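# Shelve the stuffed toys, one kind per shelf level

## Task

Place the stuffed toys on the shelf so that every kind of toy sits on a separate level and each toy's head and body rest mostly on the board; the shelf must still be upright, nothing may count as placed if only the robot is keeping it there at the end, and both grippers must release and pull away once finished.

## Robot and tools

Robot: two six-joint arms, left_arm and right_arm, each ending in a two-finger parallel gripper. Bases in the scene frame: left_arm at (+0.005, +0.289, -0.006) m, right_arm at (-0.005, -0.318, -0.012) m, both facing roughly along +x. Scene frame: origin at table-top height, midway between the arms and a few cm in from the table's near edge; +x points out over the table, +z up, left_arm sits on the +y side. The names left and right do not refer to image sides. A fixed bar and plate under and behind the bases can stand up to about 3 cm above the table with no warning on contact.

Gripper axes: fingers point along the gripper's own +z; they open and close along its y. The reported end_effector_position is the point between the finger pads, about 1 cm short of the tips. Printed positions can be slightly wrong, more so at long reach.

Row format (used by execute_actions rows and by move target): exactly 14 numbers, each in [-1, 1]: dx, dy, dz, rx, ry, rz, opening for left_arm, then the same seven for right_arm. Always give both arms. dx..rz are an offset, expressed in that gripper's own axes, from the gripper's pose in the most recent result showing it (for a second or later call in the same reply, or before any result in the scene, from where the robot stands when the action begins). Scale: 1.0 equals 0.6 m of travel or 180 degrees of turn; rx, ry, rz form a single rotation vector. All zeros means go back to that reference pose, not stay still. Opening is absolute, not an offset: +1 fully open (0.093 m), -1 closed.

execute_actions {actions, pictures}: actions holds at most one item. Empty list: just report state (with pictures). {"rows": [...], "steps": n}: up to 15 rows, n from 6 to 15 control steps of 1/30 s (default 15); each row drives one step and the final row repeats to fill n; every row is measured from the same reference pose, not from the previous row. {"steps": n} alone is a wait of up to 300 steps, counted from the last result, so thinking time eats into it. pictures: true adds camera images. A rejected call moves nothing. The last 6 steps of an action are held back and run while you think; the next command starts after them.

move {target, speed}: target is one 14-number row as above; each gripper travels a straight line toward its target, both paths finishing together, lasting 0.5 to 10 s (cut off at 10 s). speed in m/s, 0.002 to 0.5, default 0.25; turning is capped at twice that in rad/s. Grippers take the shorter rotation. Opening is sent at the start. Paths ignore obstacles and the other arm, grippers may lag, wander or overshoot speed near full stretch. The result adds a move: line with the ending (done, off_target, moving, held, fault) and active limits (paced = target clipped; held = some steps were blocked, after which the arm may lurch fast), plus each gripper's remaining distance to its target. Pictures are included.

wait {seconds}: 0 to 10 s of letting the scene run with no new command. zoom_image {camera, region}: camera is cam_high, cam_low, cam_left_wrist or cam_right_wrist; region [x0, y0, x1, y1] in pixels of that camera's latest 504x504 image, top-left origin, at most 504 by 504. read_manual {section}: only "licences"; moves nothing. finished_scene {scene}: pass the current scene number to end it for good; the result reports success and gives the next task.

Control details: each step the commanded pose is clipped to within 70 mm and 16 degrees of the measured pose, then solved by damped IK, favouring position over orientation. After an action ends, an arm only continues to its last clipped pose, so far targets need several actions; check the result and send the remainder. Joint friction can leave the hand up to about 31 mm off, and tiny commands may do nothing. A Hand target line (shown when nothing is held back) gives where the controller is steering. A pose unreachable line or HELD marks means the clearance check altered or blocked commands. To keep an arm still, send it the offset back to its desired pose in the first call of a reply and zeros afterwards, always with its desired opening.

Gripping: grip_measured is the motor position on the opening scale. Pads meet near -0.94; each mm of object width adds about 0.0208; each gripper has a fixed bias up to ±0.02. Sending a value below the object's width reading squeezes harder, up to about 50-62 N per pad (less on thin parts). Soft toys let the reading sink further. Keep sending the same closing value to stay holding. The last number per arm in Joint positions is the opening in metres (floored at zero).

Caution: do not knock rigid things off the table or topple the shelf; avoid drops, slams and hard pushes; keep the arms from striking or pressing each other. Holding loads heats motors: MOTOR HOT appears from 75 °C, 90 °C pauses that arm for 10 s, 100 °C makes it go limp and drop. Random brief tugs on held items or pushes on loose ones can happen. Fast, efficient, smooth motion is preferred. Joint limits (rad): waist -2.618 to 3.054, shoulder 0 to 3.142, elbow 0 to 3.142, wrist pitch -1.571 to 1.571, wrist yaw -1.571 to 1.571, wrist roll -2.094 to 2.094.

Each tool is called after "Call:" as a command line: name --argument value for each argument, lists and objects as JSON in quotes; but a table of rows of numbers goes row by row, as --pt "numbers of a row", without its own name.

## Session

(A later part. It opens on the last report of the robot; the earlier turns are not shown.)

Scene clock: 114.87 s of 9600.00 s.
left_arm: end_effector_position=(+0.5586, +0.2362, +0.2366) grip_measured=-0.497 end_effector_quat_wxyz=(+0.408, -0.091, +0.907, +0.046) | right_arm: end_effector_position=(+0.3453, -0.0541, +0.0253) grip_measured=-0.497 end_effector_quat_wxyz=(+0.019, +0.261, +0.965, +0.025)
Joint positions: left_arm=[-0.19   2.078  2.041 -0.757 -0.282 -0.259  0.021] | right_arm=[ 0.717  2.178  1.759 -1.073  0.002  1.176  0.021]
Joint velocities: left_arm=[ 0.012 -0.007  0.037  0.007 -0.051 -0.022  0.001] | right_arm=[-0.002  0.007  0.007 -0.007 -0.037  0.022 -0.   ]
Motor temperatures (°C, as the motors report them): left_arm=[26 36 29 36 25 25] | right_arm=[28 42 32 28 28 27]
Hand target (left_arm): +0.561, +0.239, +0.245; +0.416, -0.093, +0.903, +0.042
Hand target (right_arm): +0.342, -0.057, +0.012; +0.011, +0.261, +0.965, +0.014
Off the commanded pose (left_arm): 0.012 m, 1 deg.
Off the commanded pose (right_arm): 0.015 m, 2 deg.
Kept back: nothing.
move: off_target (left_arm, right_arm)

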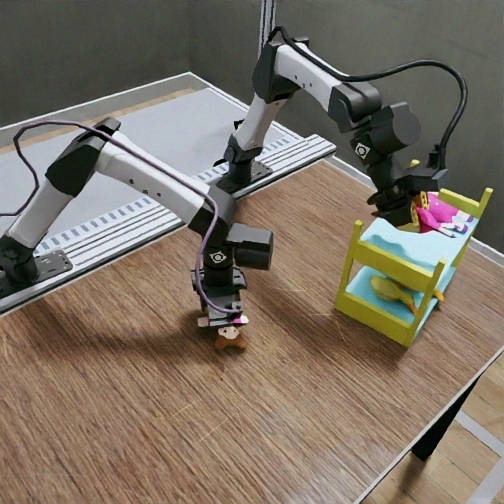

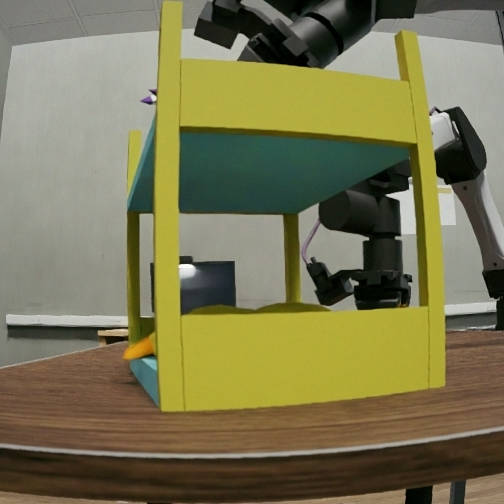

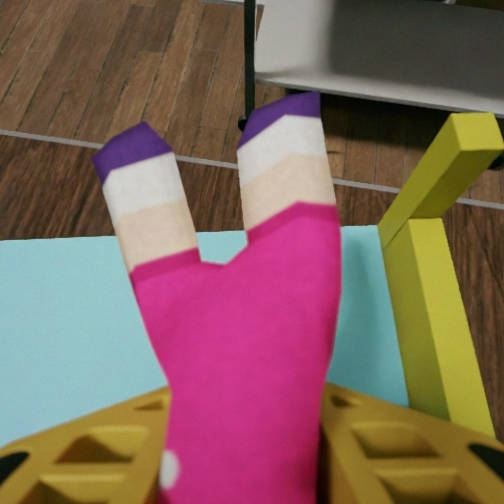

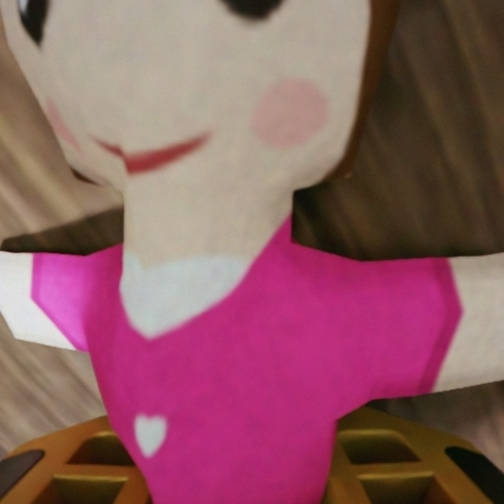

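Down 0.047.

Call:
move --target '[0.06,0,0.051,0,0,0,-0.5, 0,0,0,0,0,0,1]' --speed 0.06

Call:
move --target '[0,0,0,0,0,0,0.3, 0,0,-0.17,0,0,0,1]' --speed 0.15

Call:
move --target '[-0.03,0,-0.22,0,0,0,0.3, 0,-0.45,0,0,0,0,1]'

Scene clock: 116.27 s of 9600.00 s.
left_arm: end_effector_position=(+0.5567, +0.2369, +0.1826) grip_measured=-0.497 end_effector_quat_wxyz=(+0.394, -0.089, +0.914, +0.049) | right_arm: end_effector_position=(+0.3454, -0.0540, +0.0253) grip_measured=+1.000 end_effector_quat_wxyz=(+0.020, +0.261, +0.965, +0.025)
Joint positions: left_arm=[-0.19   2.064  1.824 -0.585 -0.282 -0.259  0.021] | right_arm=[ 0.717  2.178  1.759 -1.072  0.002  1.176  0.093]
Joint velocities: left_arm=[-0.022 -0.002 -0.007 -0.037  0.095 -0.007 -0.001] | right_arm=[-0.002 -0.002 -0.007 -0.022  0.022 -0.007  0.   ]
Motor temperatures (°C, as the motors report them): left_arm=[26 36 30 36 25 25] | right_arm=[28 43 32 28 28 27]
Hand target (left_arm): +0.558, +0.236, +0.190; +0.407, -0.091, +0.908, +0.046
Hand target (right_arm): +0.345, -0.054, +0.025; +0.019, +0.261, +0.965, +0.025
Off the commanded pose (left_arm): 0.007 m, 2 deg.
Off the commanded pose (right_arm): 0.000 m, 0 deg.
Kept back: nothing.
move: done

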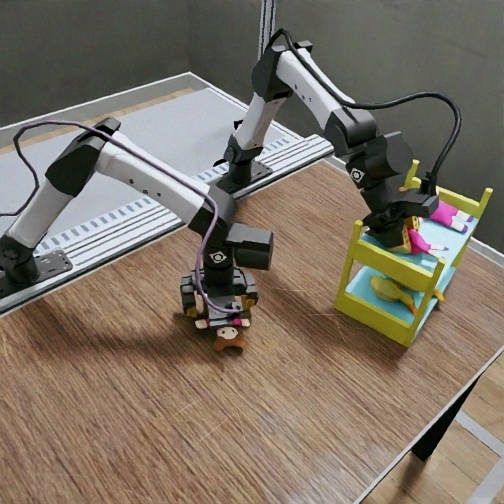

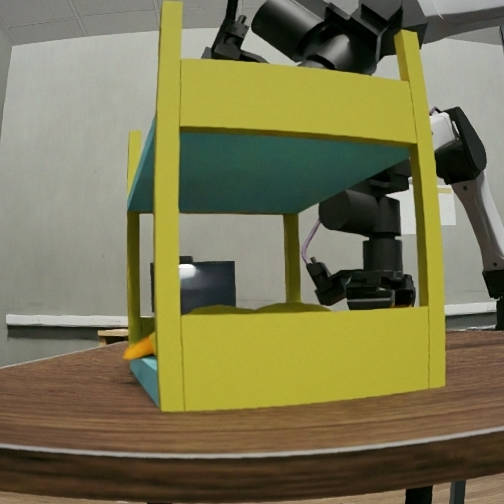

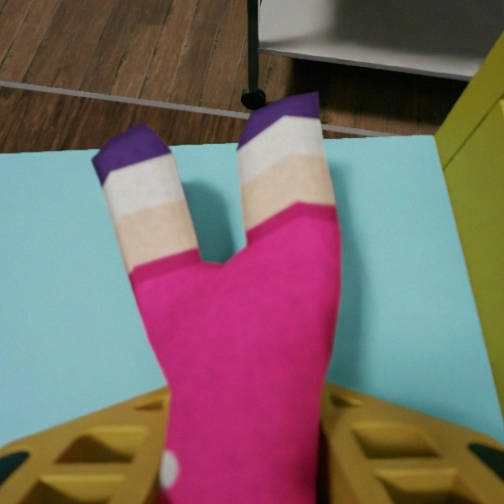

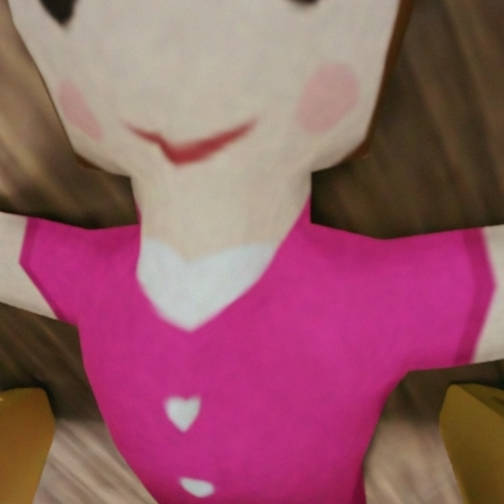

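Scene clock: 117.60 s of 9600.00 s.
left_arm: end_effector_position=(+0.5567, +0.2369, +0.1826) grip_measured=+0.298 end_effector_quat_wxyz=(+0.394, -0.089, +0.914, +0.049) | right_arm: end_effector_position=(+0.3408, -0.0578, +0.1272) grip_measured=+1.000 end_effector_quat_wxyz=(+0.023, +0.261, +0.965, +0.030)
Joint positions: left_arm=[-0.19   2.064  1.824 -0.585 -0.282 -0.259  0.06 ] | right_arm=[ 0.717  2.135  2.095 -1.439  0.002  1.176  0.093]
Joint velocities: left_arm=[-0.007  0.007 -0.007 -0.095 -0.022  0.095 -0.001] | right_arm=[-0.012 -0.007 -0.012 -0.007  0.007  0.037  0.   ]
Motor temperatures (°C, as the motors report them): left_arm=[26 37 30 36 25 25] | right_arm=[28 43 32 28 28 27]
Hand target (left_arm): +0.557, +0.237, +0.183; +0.394, -0.089, +0.914, +0.049
Hand target (right_arm): +0.339, -0.058, +0.127; +0.020, +0.261, +0.965, +0.025
Off the commanded pose (left_arm): 0.000 m, 0 deg.
Off the commanded pose (right_arm): 0.001 m, 1 deg.
Kept back: nothing.
move: done

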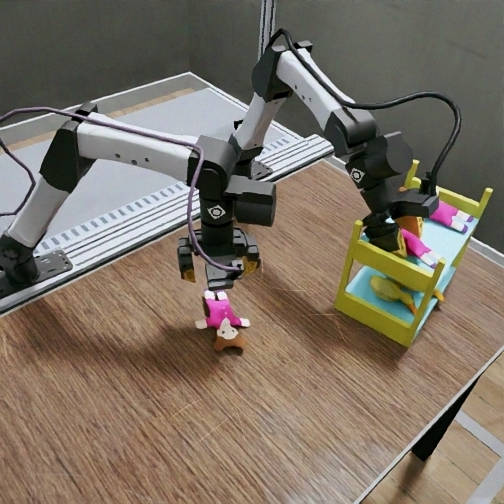

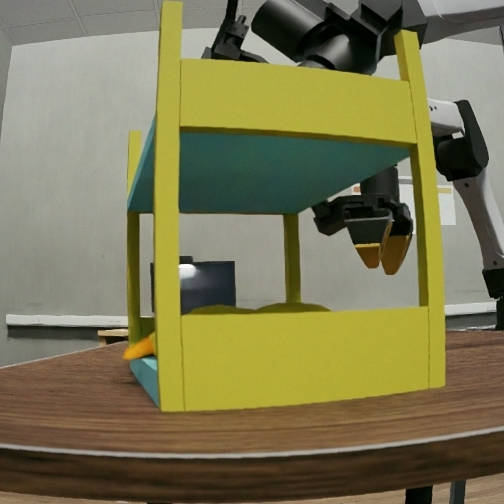

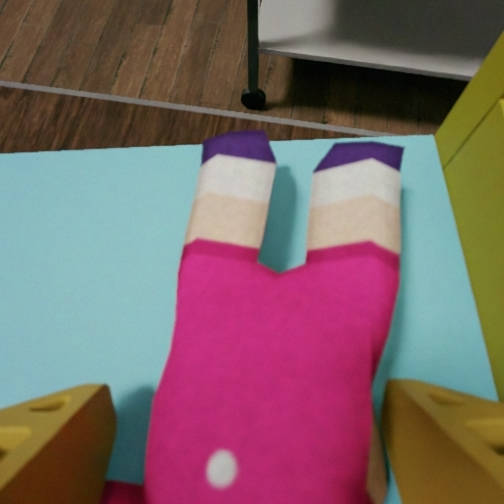

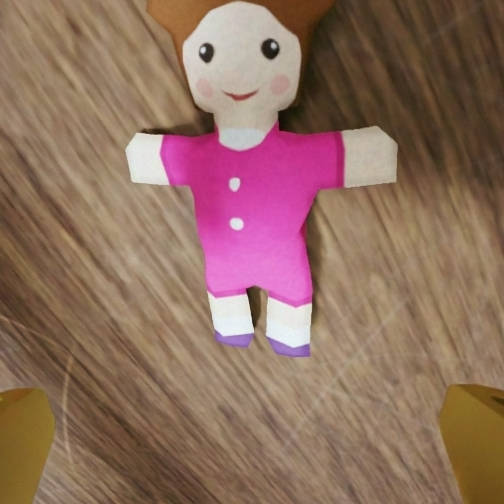

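Scene clock: 119.37 s of 9600.00 s.
left_arm: end_effector_position=(+0.4755, +0.2230, +0.2777) grip_measured=+0.298 end_effector_quat_wxyz=(+0.387, -0.089, +0.916, +0.050) | right_arm: end_effector_position=(+0.2154, -0.2901, +0.1129) grip_measured=+1.000 end_effector_quat_wxyz=(+0.036, +0.260, +0.965, +0.025)
Joint positions: left_arm=[-0.262  1.827  1.9   -0.93  -0.328 -0.316  0.06 ] | right_arm=[ 0.173  1.277  1.048 -1.241 -0.027  0.631  0.093]
Joint velocities: left_arm=[ 0.017 -0.012 -0.022 -0.066  0.081 -0.037  0.001] | right_arm=[-0.002  0.007 -0.002  0.037 -0.007 -0.007  0.   ]
Motor temperatures (°C, as the motors report them): left_arm=[26 37 30 36 25 25] | right_arm=[28 43 32 28 28 27]
Hand target (left_arm): +0.473, +0.220, +0.286; +0.394, -0.089, +0.913, +0.050
Hand target (right_arm): +0.209, -0.291, +0.109; +0.027, +0.261, +0.965, +0.027
Off the commanded pose (left_arm): 0.010 m, 1 deg.
Off the commanded pose (right_arm): 0.011 m, 2 deg.
Kept back: nothing.
move: off_target (right_arm)

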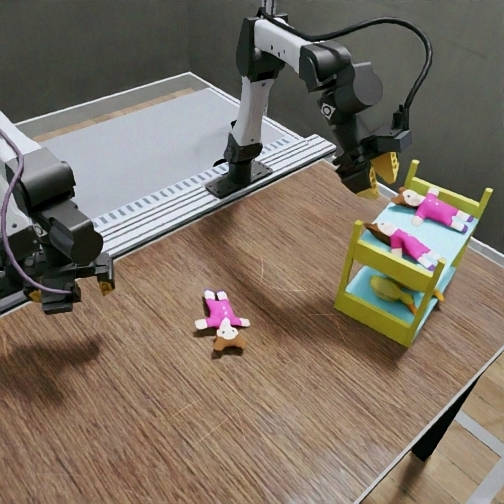

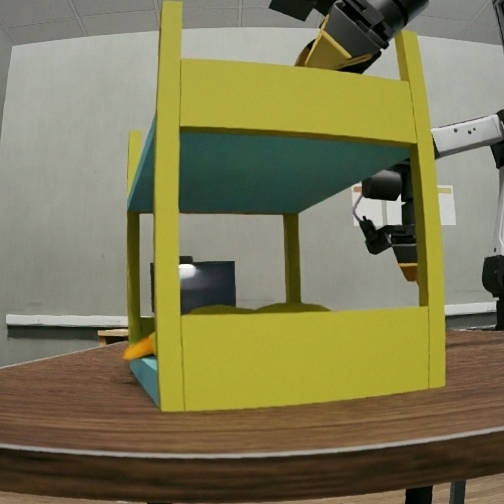

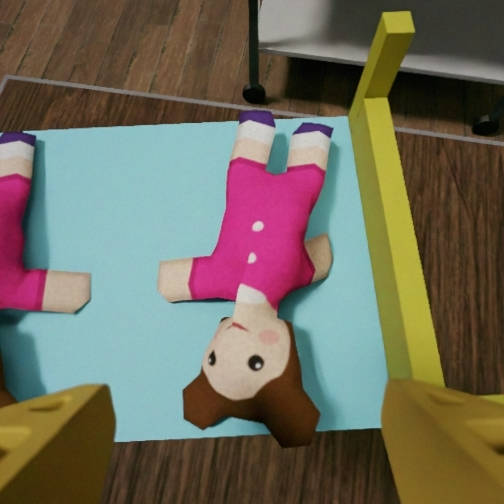

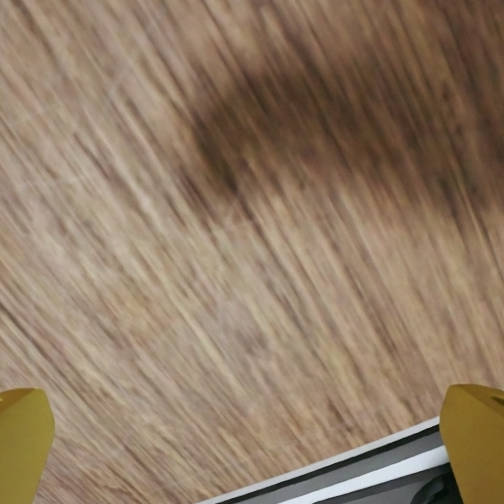

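Call:
move --target '[0.503,-0.31,-0.094,0.176,-0.024,0.15,0.3, 0,0,0,0,0,0,1]'

Scene clock: 122.03 s of 9600.00 s.
left_arm: end_effector_position=(+0.2688, -0.0062, +0.0998) grip_measured=+0.298 end_effector_quat_wxyz=(+0.409, +0.238, +0.875, -0.106) | right_arm: end_effector_position=(+0.2154, -0.2899, +0.1129) grip_measured=+1.000 end_effector_quat_wxyz=(+0.036, +0.259, +0.965, +0.026)
Joint positions: left_arm=[-0.985  1.502  0.79  -0.06  -0.323 -0.309  0.06 ] | right_arm=[ 0.173  1.277  1.048 -1.241 -0.028  0.628  0.093]
Joint velocities: left_arm=[ 0.002 -0.002 -0.007  0.007 -0.11  -0.007  0.001] | right_arm=[ 0.012 -0.007 -0.007 -0.066 -0.022 -0.051  0.   ]
Motor temperatures (°C, as the motors report them): left_arm=[26 37 30 36 25 25] | right_arm=[28 42 32 28 28 27]
Hand target (left_arm): +0.269, -0.007, +0.097; +0.413, +0.236, +0.873, -0.105
Hand target (right_arm): +0.215, -0.290, +0.113; +0.036, +0.260, +0.965, +0.025
Off the commanded pose (left_arm): 0.005 m, 0 deg.
Off the commanded pose (right_arm): 0.000 m, 0 deg.
Kept back: nothing.
move: done

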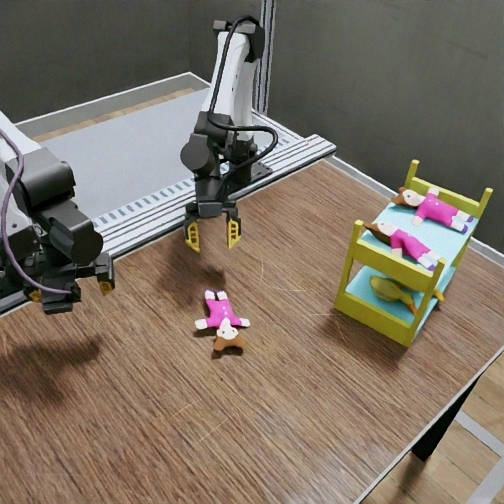

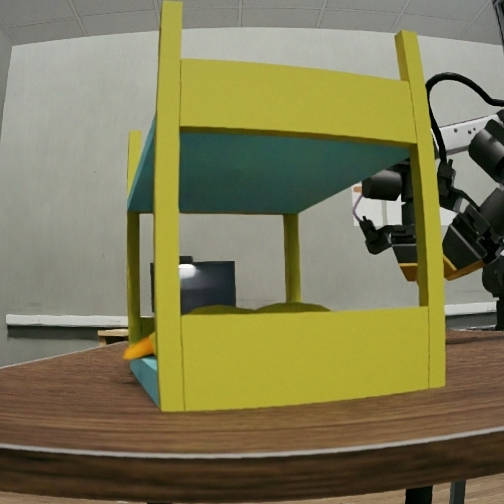

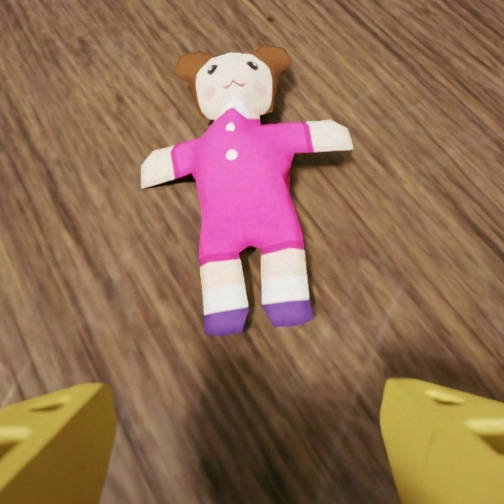

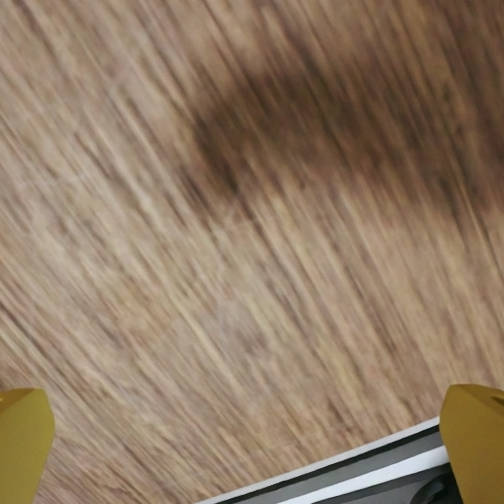

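Call:
move --target '[-0.03,0.004,0.23,0,0,0,1, 0,0,0,0,0,0,1]' --speed 0.1

Call:
move --target '[0,0,0,0,0,0,-0.5, 0,0,0,0,0,0,1]'

Scene clock: 124.10 s of 9600.00 s.
left_arm: end_effector_position=(+0.3607, -0.0612, +0.0172) grip_measured=+0.993 end_effector_quat_wxyz=(+0.395, +0.244, +0.880, -0.098) | right_arm: end_effector_position=(+0.2154, -0.2899, +0.1129) grip_measured=+1.000 end_effector_quat_wxyz=(+0.036, +0.259, +0.965, +0.026)
Joint positions: left_arm=[-0.87   2.044  1.081  0.18  -0.237 -0.224  0.093] | right_arm=[ 0.173  1.277  1.048 -1.241 -0.028  0.628  0.093]
Joint velocities: left_arm=[ 0.002  0.002  0.007 -0.022 -0.022 -0.007 -0.001] | right_arm=[ 0.012 -0.017  0.002 -0.037 -0.037  0.022  0.   ]
Motor temperatures (°C, as the motors report them): left_arm=[26 37 30 36 25 25] | right_arm=[28 41 32 28 28 27]
Hand target (left_arm): +0.371, -0.064, +0.025; +0.408, +0.238, +0.875, -0.106
Hand target (right_arm): +0.215, -0.290, +0.113; +0.036, +0.259, +0.965, +0.026
Off the commanded pose (left_arm): 0.013 m, 2 deg.
Off the commanded pose (right_arm): 0.000 m, 0 deg.
Kept back: nothing.
move: off_target (left_arm)

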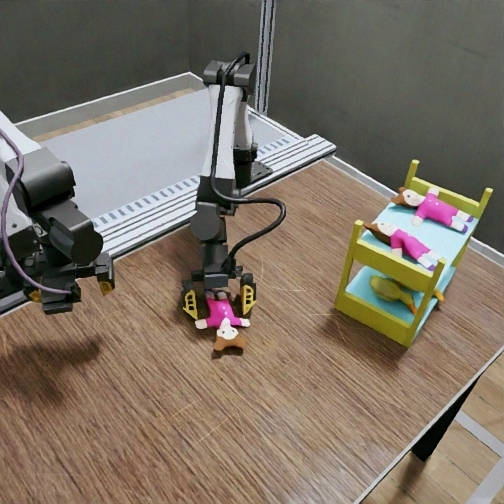

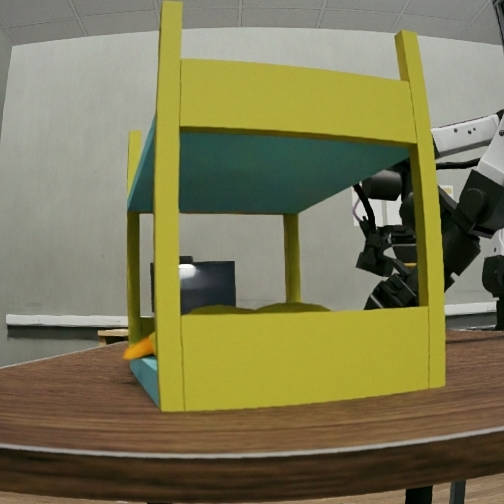

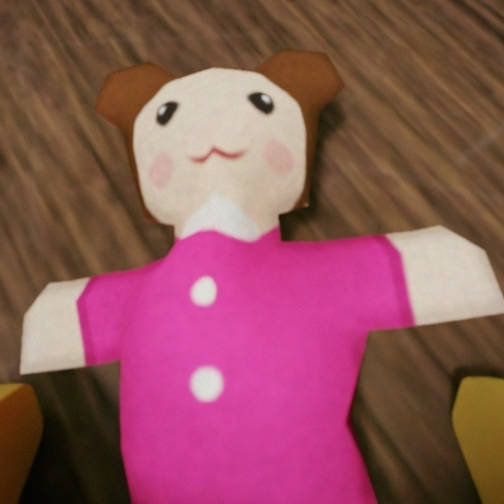

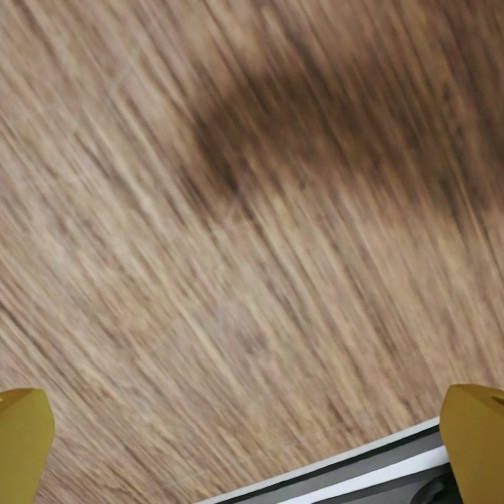

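Scene clock: 124.60 s of 9600.00 s.
left_arm: end_effector_position=(+0.3620, -0.0618, +0.0188) grip_measured=-0.496 end_effector_quat_wxyz=(+0.400, +0.242, +0.879, -0.099) | right_arm: end_effector_position=(+0.2154, -0.2899, +0.1129) grip_measured=+1.000 end_effector_quat_wxyz=(+0.036, +0.259, +0.965, +0.026)
Joint positions: left_arm=[-0.87   2.044  1.081  0.188 -0.241 -0.224  0.021] | right_arm=[ 0.173  1.277  1.048 -1.241 -0.028  0.628  0.093]
Joint velocities: left_arm=[-0.012  0.002  0.007 -0.022 -0.022 -0.051 -0.001] | right_arm=[ 0.012 -0.002 -0.012 -0.051  0.051  0.081  0.   ]
Motor temperatures (°C, as the motors report them): left_arm=[26 37 30 36 25 25] | right_arm=[28 41 32 28 28 27]
Hand target (left_arm): +0.361, -0.061, +0.017; +0.396, +0.244, +0.880, -0.098
Hand target (right_arm): +0.215, -0.290, +0.113; +0.036, +0.259, +0.965, +0.026
Off the commanded pose (left_arm): 0.002 m, 1 deg.
Off the commanded pose (right_arm): 0.000 m, 0 deg.
Kept back: nothing.
move: done

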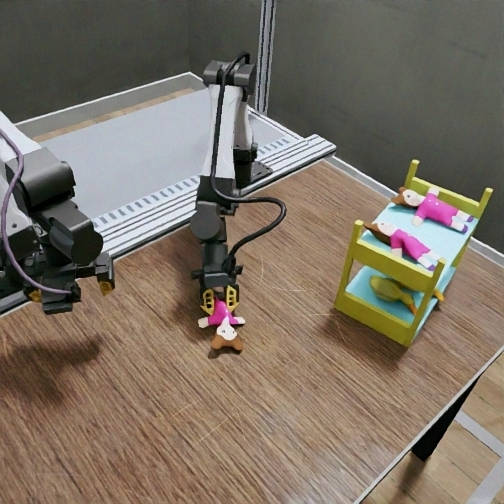

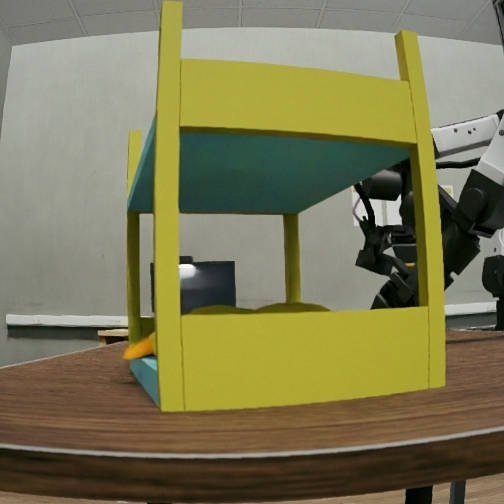

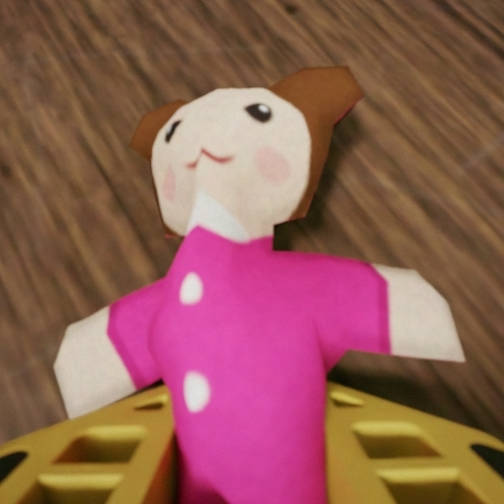

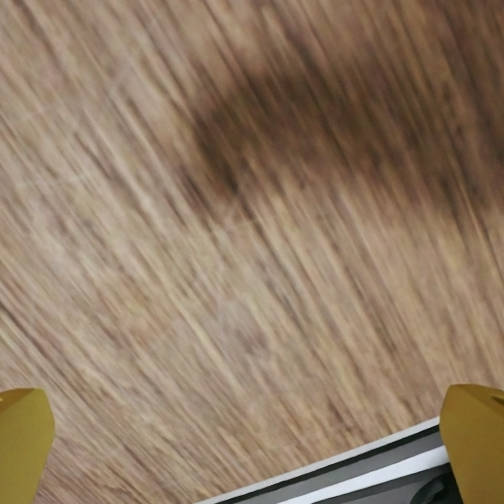

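Call:
execute_actions --actions '[]'

Scene clock: 125.33 s of 9600.00 s.
left_arm: end_effector_position=(+0.3621, -0.0618, +0.0189) grip_measured=-0.496 end_effector_quat_wxyz=(+0.400, +0.242, +0.879, -0.098) | right_arm: end_effector_position=(+0.2154, -0.2899, +0.1129) grip_measured=+1.000 end_effector_quat_wxyz=(+0.036, +0.259, +0.965, +0.026)
Joint positions: left_arm=[-0.87   2.044  1.081  0.189 -0.242 -0.224  0.021] | right_arm=[ 0.173  1.277  1.048 -1.241 -0.028  0.628  0.093]
Joint velocities: left_arm=[ 0.007 -0.017 -0.022  0.007  0.022  0.051  0.   ] | right_arm=[-0.007  0.007 -0.002 -0.051  0.051  0.037  0.   ]
Motor temperatures (°C, as the motors report them): left_arm=[26 37 30 36 25 25] | right_arm=[28 41 32 28 28 27]
Hand target (left_arm): +0.361, -0.061, +0.017; +0.395, +0.244, +0.880, -0.098
Hand target (right_arm): +0.215, -0.290, +0.113; +0.036, +0.259, +0.965, +0.026
Off the commanded pose (left_arm): 0.002 m, 1 deg.
Off the commanded pose (right_arm): 0.000 m, 0 deg.
Kept back: nothing.
Steps of this call (steps 1 to 22: nothing new was sent). Readings (end_effector_position):
1: left_arm (+0.3620, -0.0618, +0.0188) | right_arm (+0.2154, -0.2899, +0.1129)
2: left_arm (+0.3621, -0.0617, +0.0188) | right_arm (+0.2154, -0.2899, +0.1129)
4: left_arm (+0.3621, -0.0618, +0.0189) | right_arm (+0.2154, -0.2899, +0.1129)
8: left_arm (+0.3621, -0.0618, +0.0189) | right_arm (+0.2154, -0.2899, +0.1129)
22: the state above

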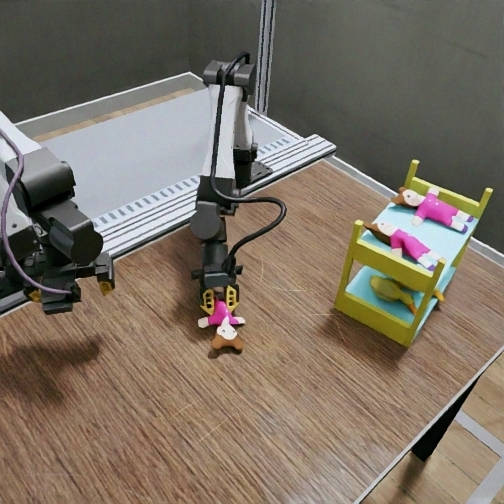

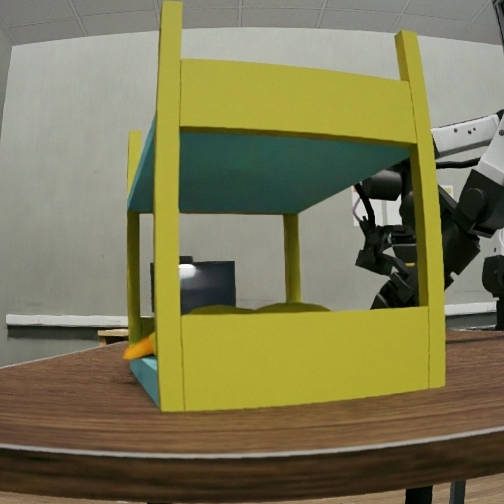

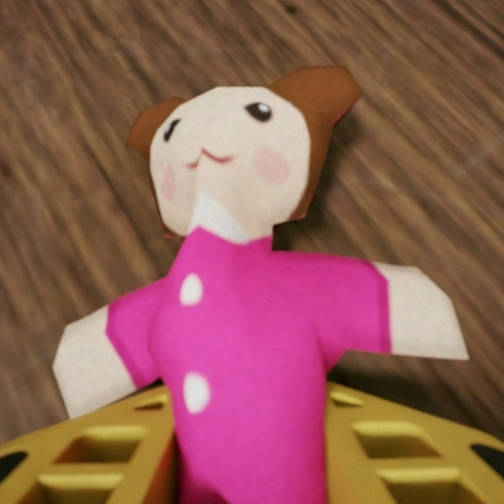

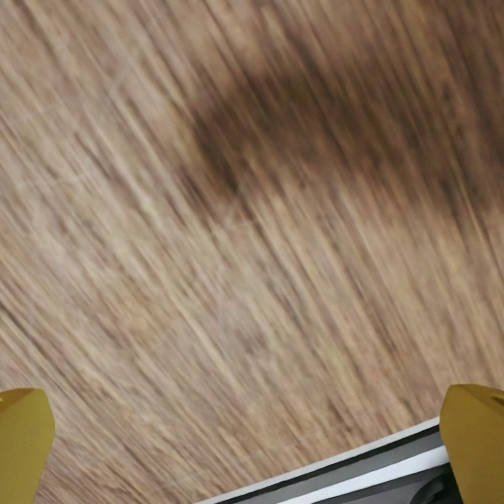

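Call:
move --target '[-0.145,0.46,-0.52,-0.175,-0.01,-0.1625,-0.5,0,0,0,0,0,0,1]'

Scene clock: 127.97 s of 9600.00 s.
left_arm: end_effector_position=(+0.3454, +0.2643, +0.2841) grip_measured=-0.497 end_effector_quat_wxyz=(+0.413, -0.101, +0.904, +0.043) | right_arm: end_effector_position=(+0.2154, -0.2899, +0.1129) grip_measured=+1.000 end_effector_quat_wxyz=(+0.036, +0.259, +0.965, +0.026)
Joint positions: left_arm=[-0.235  1.272  1.36  -0.88  -0.32  -0.311  0.021] | right_arm=[ 0.173  1.277  1.048 -1.241 -0.028  0.628  0.093]
Joint velocities: left_arm=[ 0.017 -0.002 -0.007 -0.022 -0.022  0.007  0.   ] | right_arm=[0.002 0.002 0.022 0.037 0.007 0.051 0.   ]
Motor temperatures (°C, as the motors report them): left_arm=[26 37 30 36 25 25] | right_arm=[28 40 32 28 28 27]
Hand target (left_arm): +0.346, +0.266, +0.292; +0.421, -0.103, +0.900, +0.040
Hand target (right_arm): +0.215, -0.290, +0.113; +0.036, +0.259, +0.965, +0.026
Off the commanded pose (left_arm): 0.012 m, 2 deg.
Off the commanded pose (right_arm): 0.000 m, 0 deg.
Kept back: nothing.
move: off_target (left_arm)

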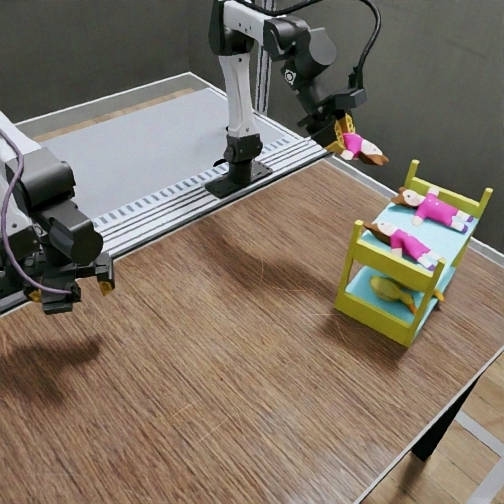

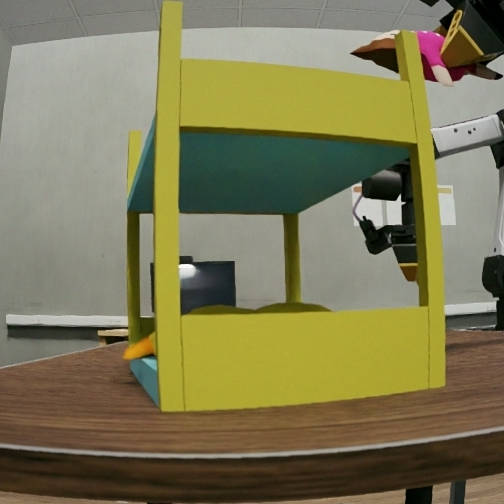

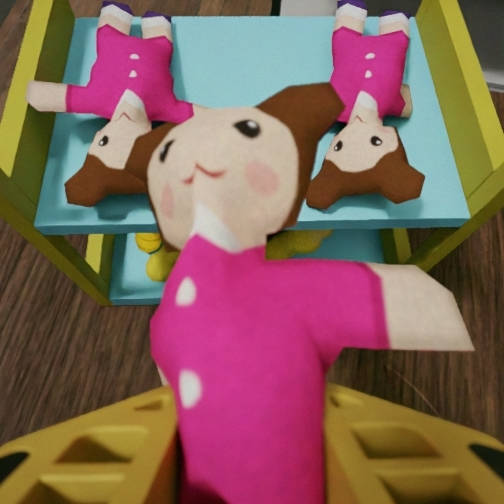

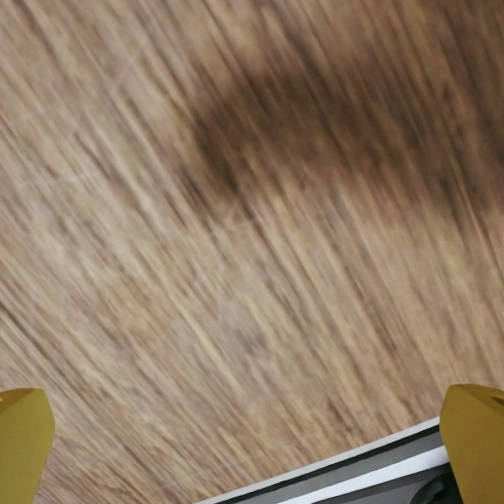

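Call:
move --target '[-0.162,-0.01,0.277,0,0,0,-0.5,0,0,0,0,0,0,1]' --speed 0.15

Scene clock: 130.03 s of 9600.00 s.
left_arm: end_effector_position=(+0.5259, +0.2934, +0.2370) grip_measured=-0.497 end_effector_quat_wxyz=(+0.395, -0.100, +0.912, +0.046) | right_arm: end_effector_position=(+0.2154, -0.2899, +0.1129) grip_measured=+1.000 end_effector_quat_wxyz=(+0.036, +0.259, +0.965, +0.026)
Joint positions: left_arm=[-0.068  1.922  1.836 -0.715 -0.2   -0.189  0.021] | right_arm=[ 0.173  1.277  1.048 -1.241 -0.028  0.628  0.093]
Joint velocities: left_arm=[-0.012 -0.027  0.002  0.022 -0.037  0.007 -0.   ] | right_arm=[ 0.007 -0.002  0.002 -0.051 -0.022  0.022  0.   ]
Motor temperatures (°C, as the motors report them): left_arm=[26 37 31 36 25 25] | right_arm=[28 39 32 28 28 27]
Hand target (left_arm): +0.532, +0.297, +0.249; +0.412, -0.102, +0.904, +0.042
Hand target (right_arm): +0.215, -0.290, +0.113; +0.036, +0.259, +0.965, +0.026
Off the commanded pose (left_arm): 0.014 m, 2 deg.
Off the commanded pose (right_arm): 0.000 m, 0 deg.
Kept back: nothing.
move: off_target (left_arm)

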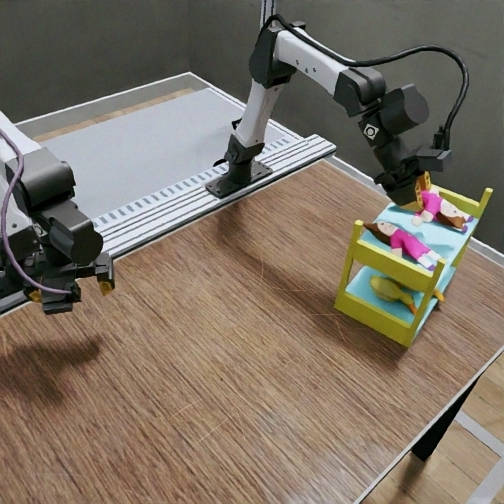

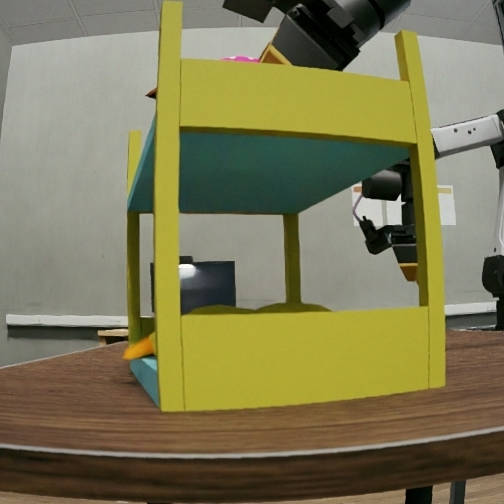

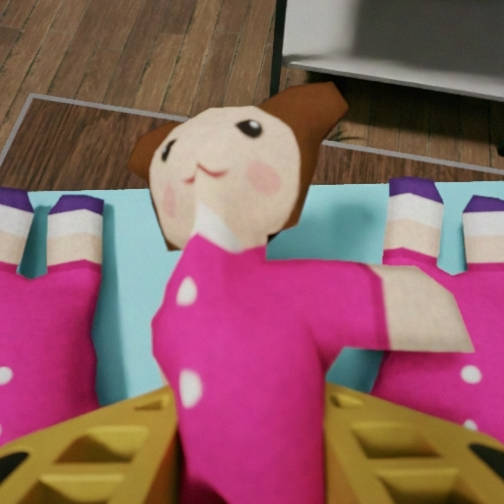

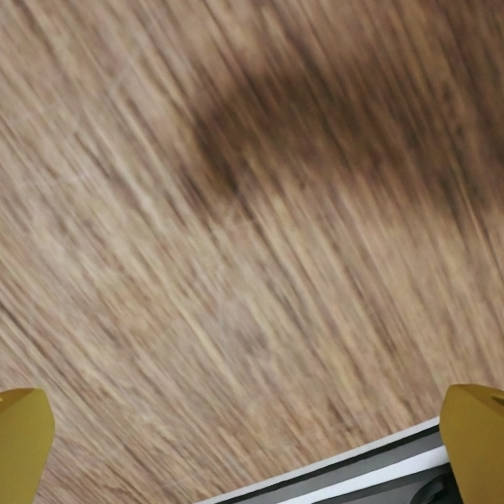

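Call:
move --target '[0.066,0.005,0.03,0,0,0,-0.5,0,0,0,0,0,0,1]' --speed 0.08

Scene clock: 131.20 s of 9600.00 s.
left_arm: end_effector_position=(+0.5100, +0.2944, +0.1869) grip_measured=-0.497 end_effector_quat_wxyz=(+0.377, -0.098, +0.920, +0.049) | right_arm: end_effector_position=(+0.2154, -0.2899, +0.1129) grip_measured=+1.000 end_effector_quat_wxyz=(+0.036, +0.259, +0.965, +0.026)
Joint positions: left_arm=[-0.068  1.869  1.592 -0.564 -0.199 -0.189  0.021] | right_arm=[ 0.173  1.277  1.048 -1.241 -0.028  0.628  0.093]
Joint velocities: left_arm=[-0.017 -0.017 -0.027  0.051  0.037  0.037  0.001] | right_arm=[-0.002  0.022 -0.002  0.007 -0.007 -0.022  0.   ]
Motor temperatures (°C, as the motors report them): left_arm=[26 37 31 36 25 25] | right_arm=[28 39 32 28 28 27]
Hand target (left_arm): +0.512, +0.293, +0.196; +0.395, -0.100, +0.912, +0.046
Hand target (right_arm): +0.215, -0.290, +0.113; +0.036, +0.259, +0.965, +0.026
Off the commanded pose (left_arm): 0.009 m, 2 deg.
Off the commanded pose (right_arm): 0.000 m, 0 deg.
Kept back: nothing.
move: done

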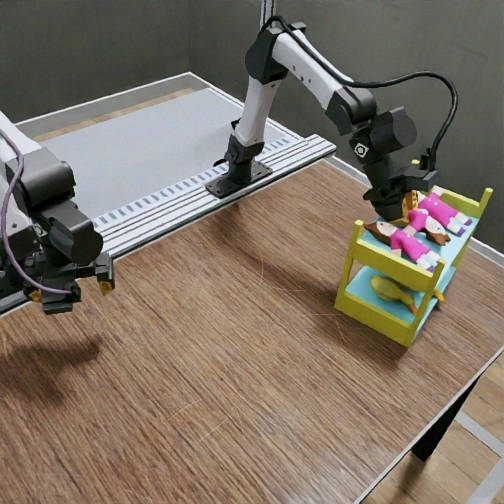

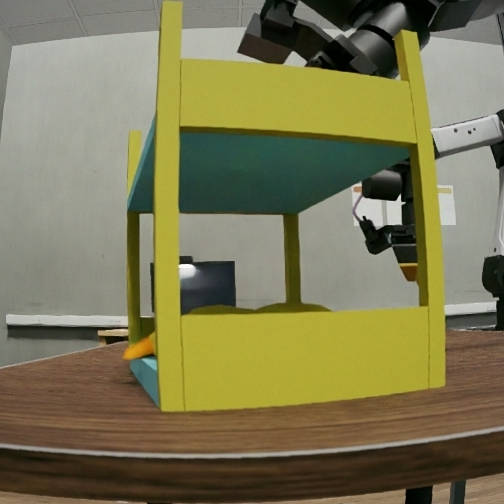

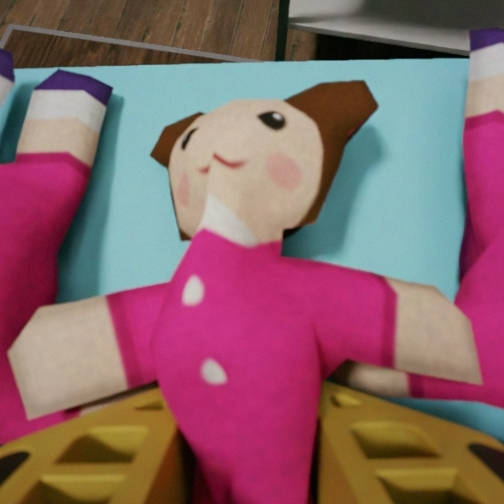

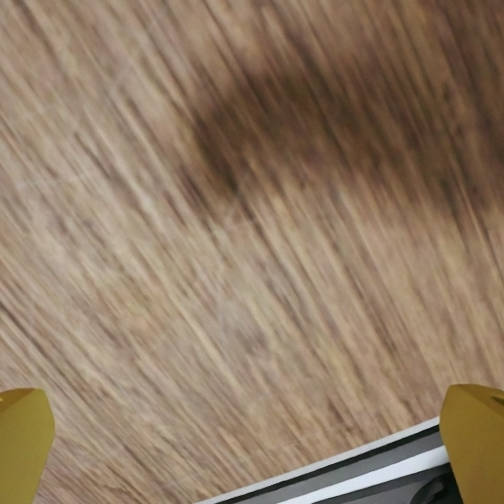

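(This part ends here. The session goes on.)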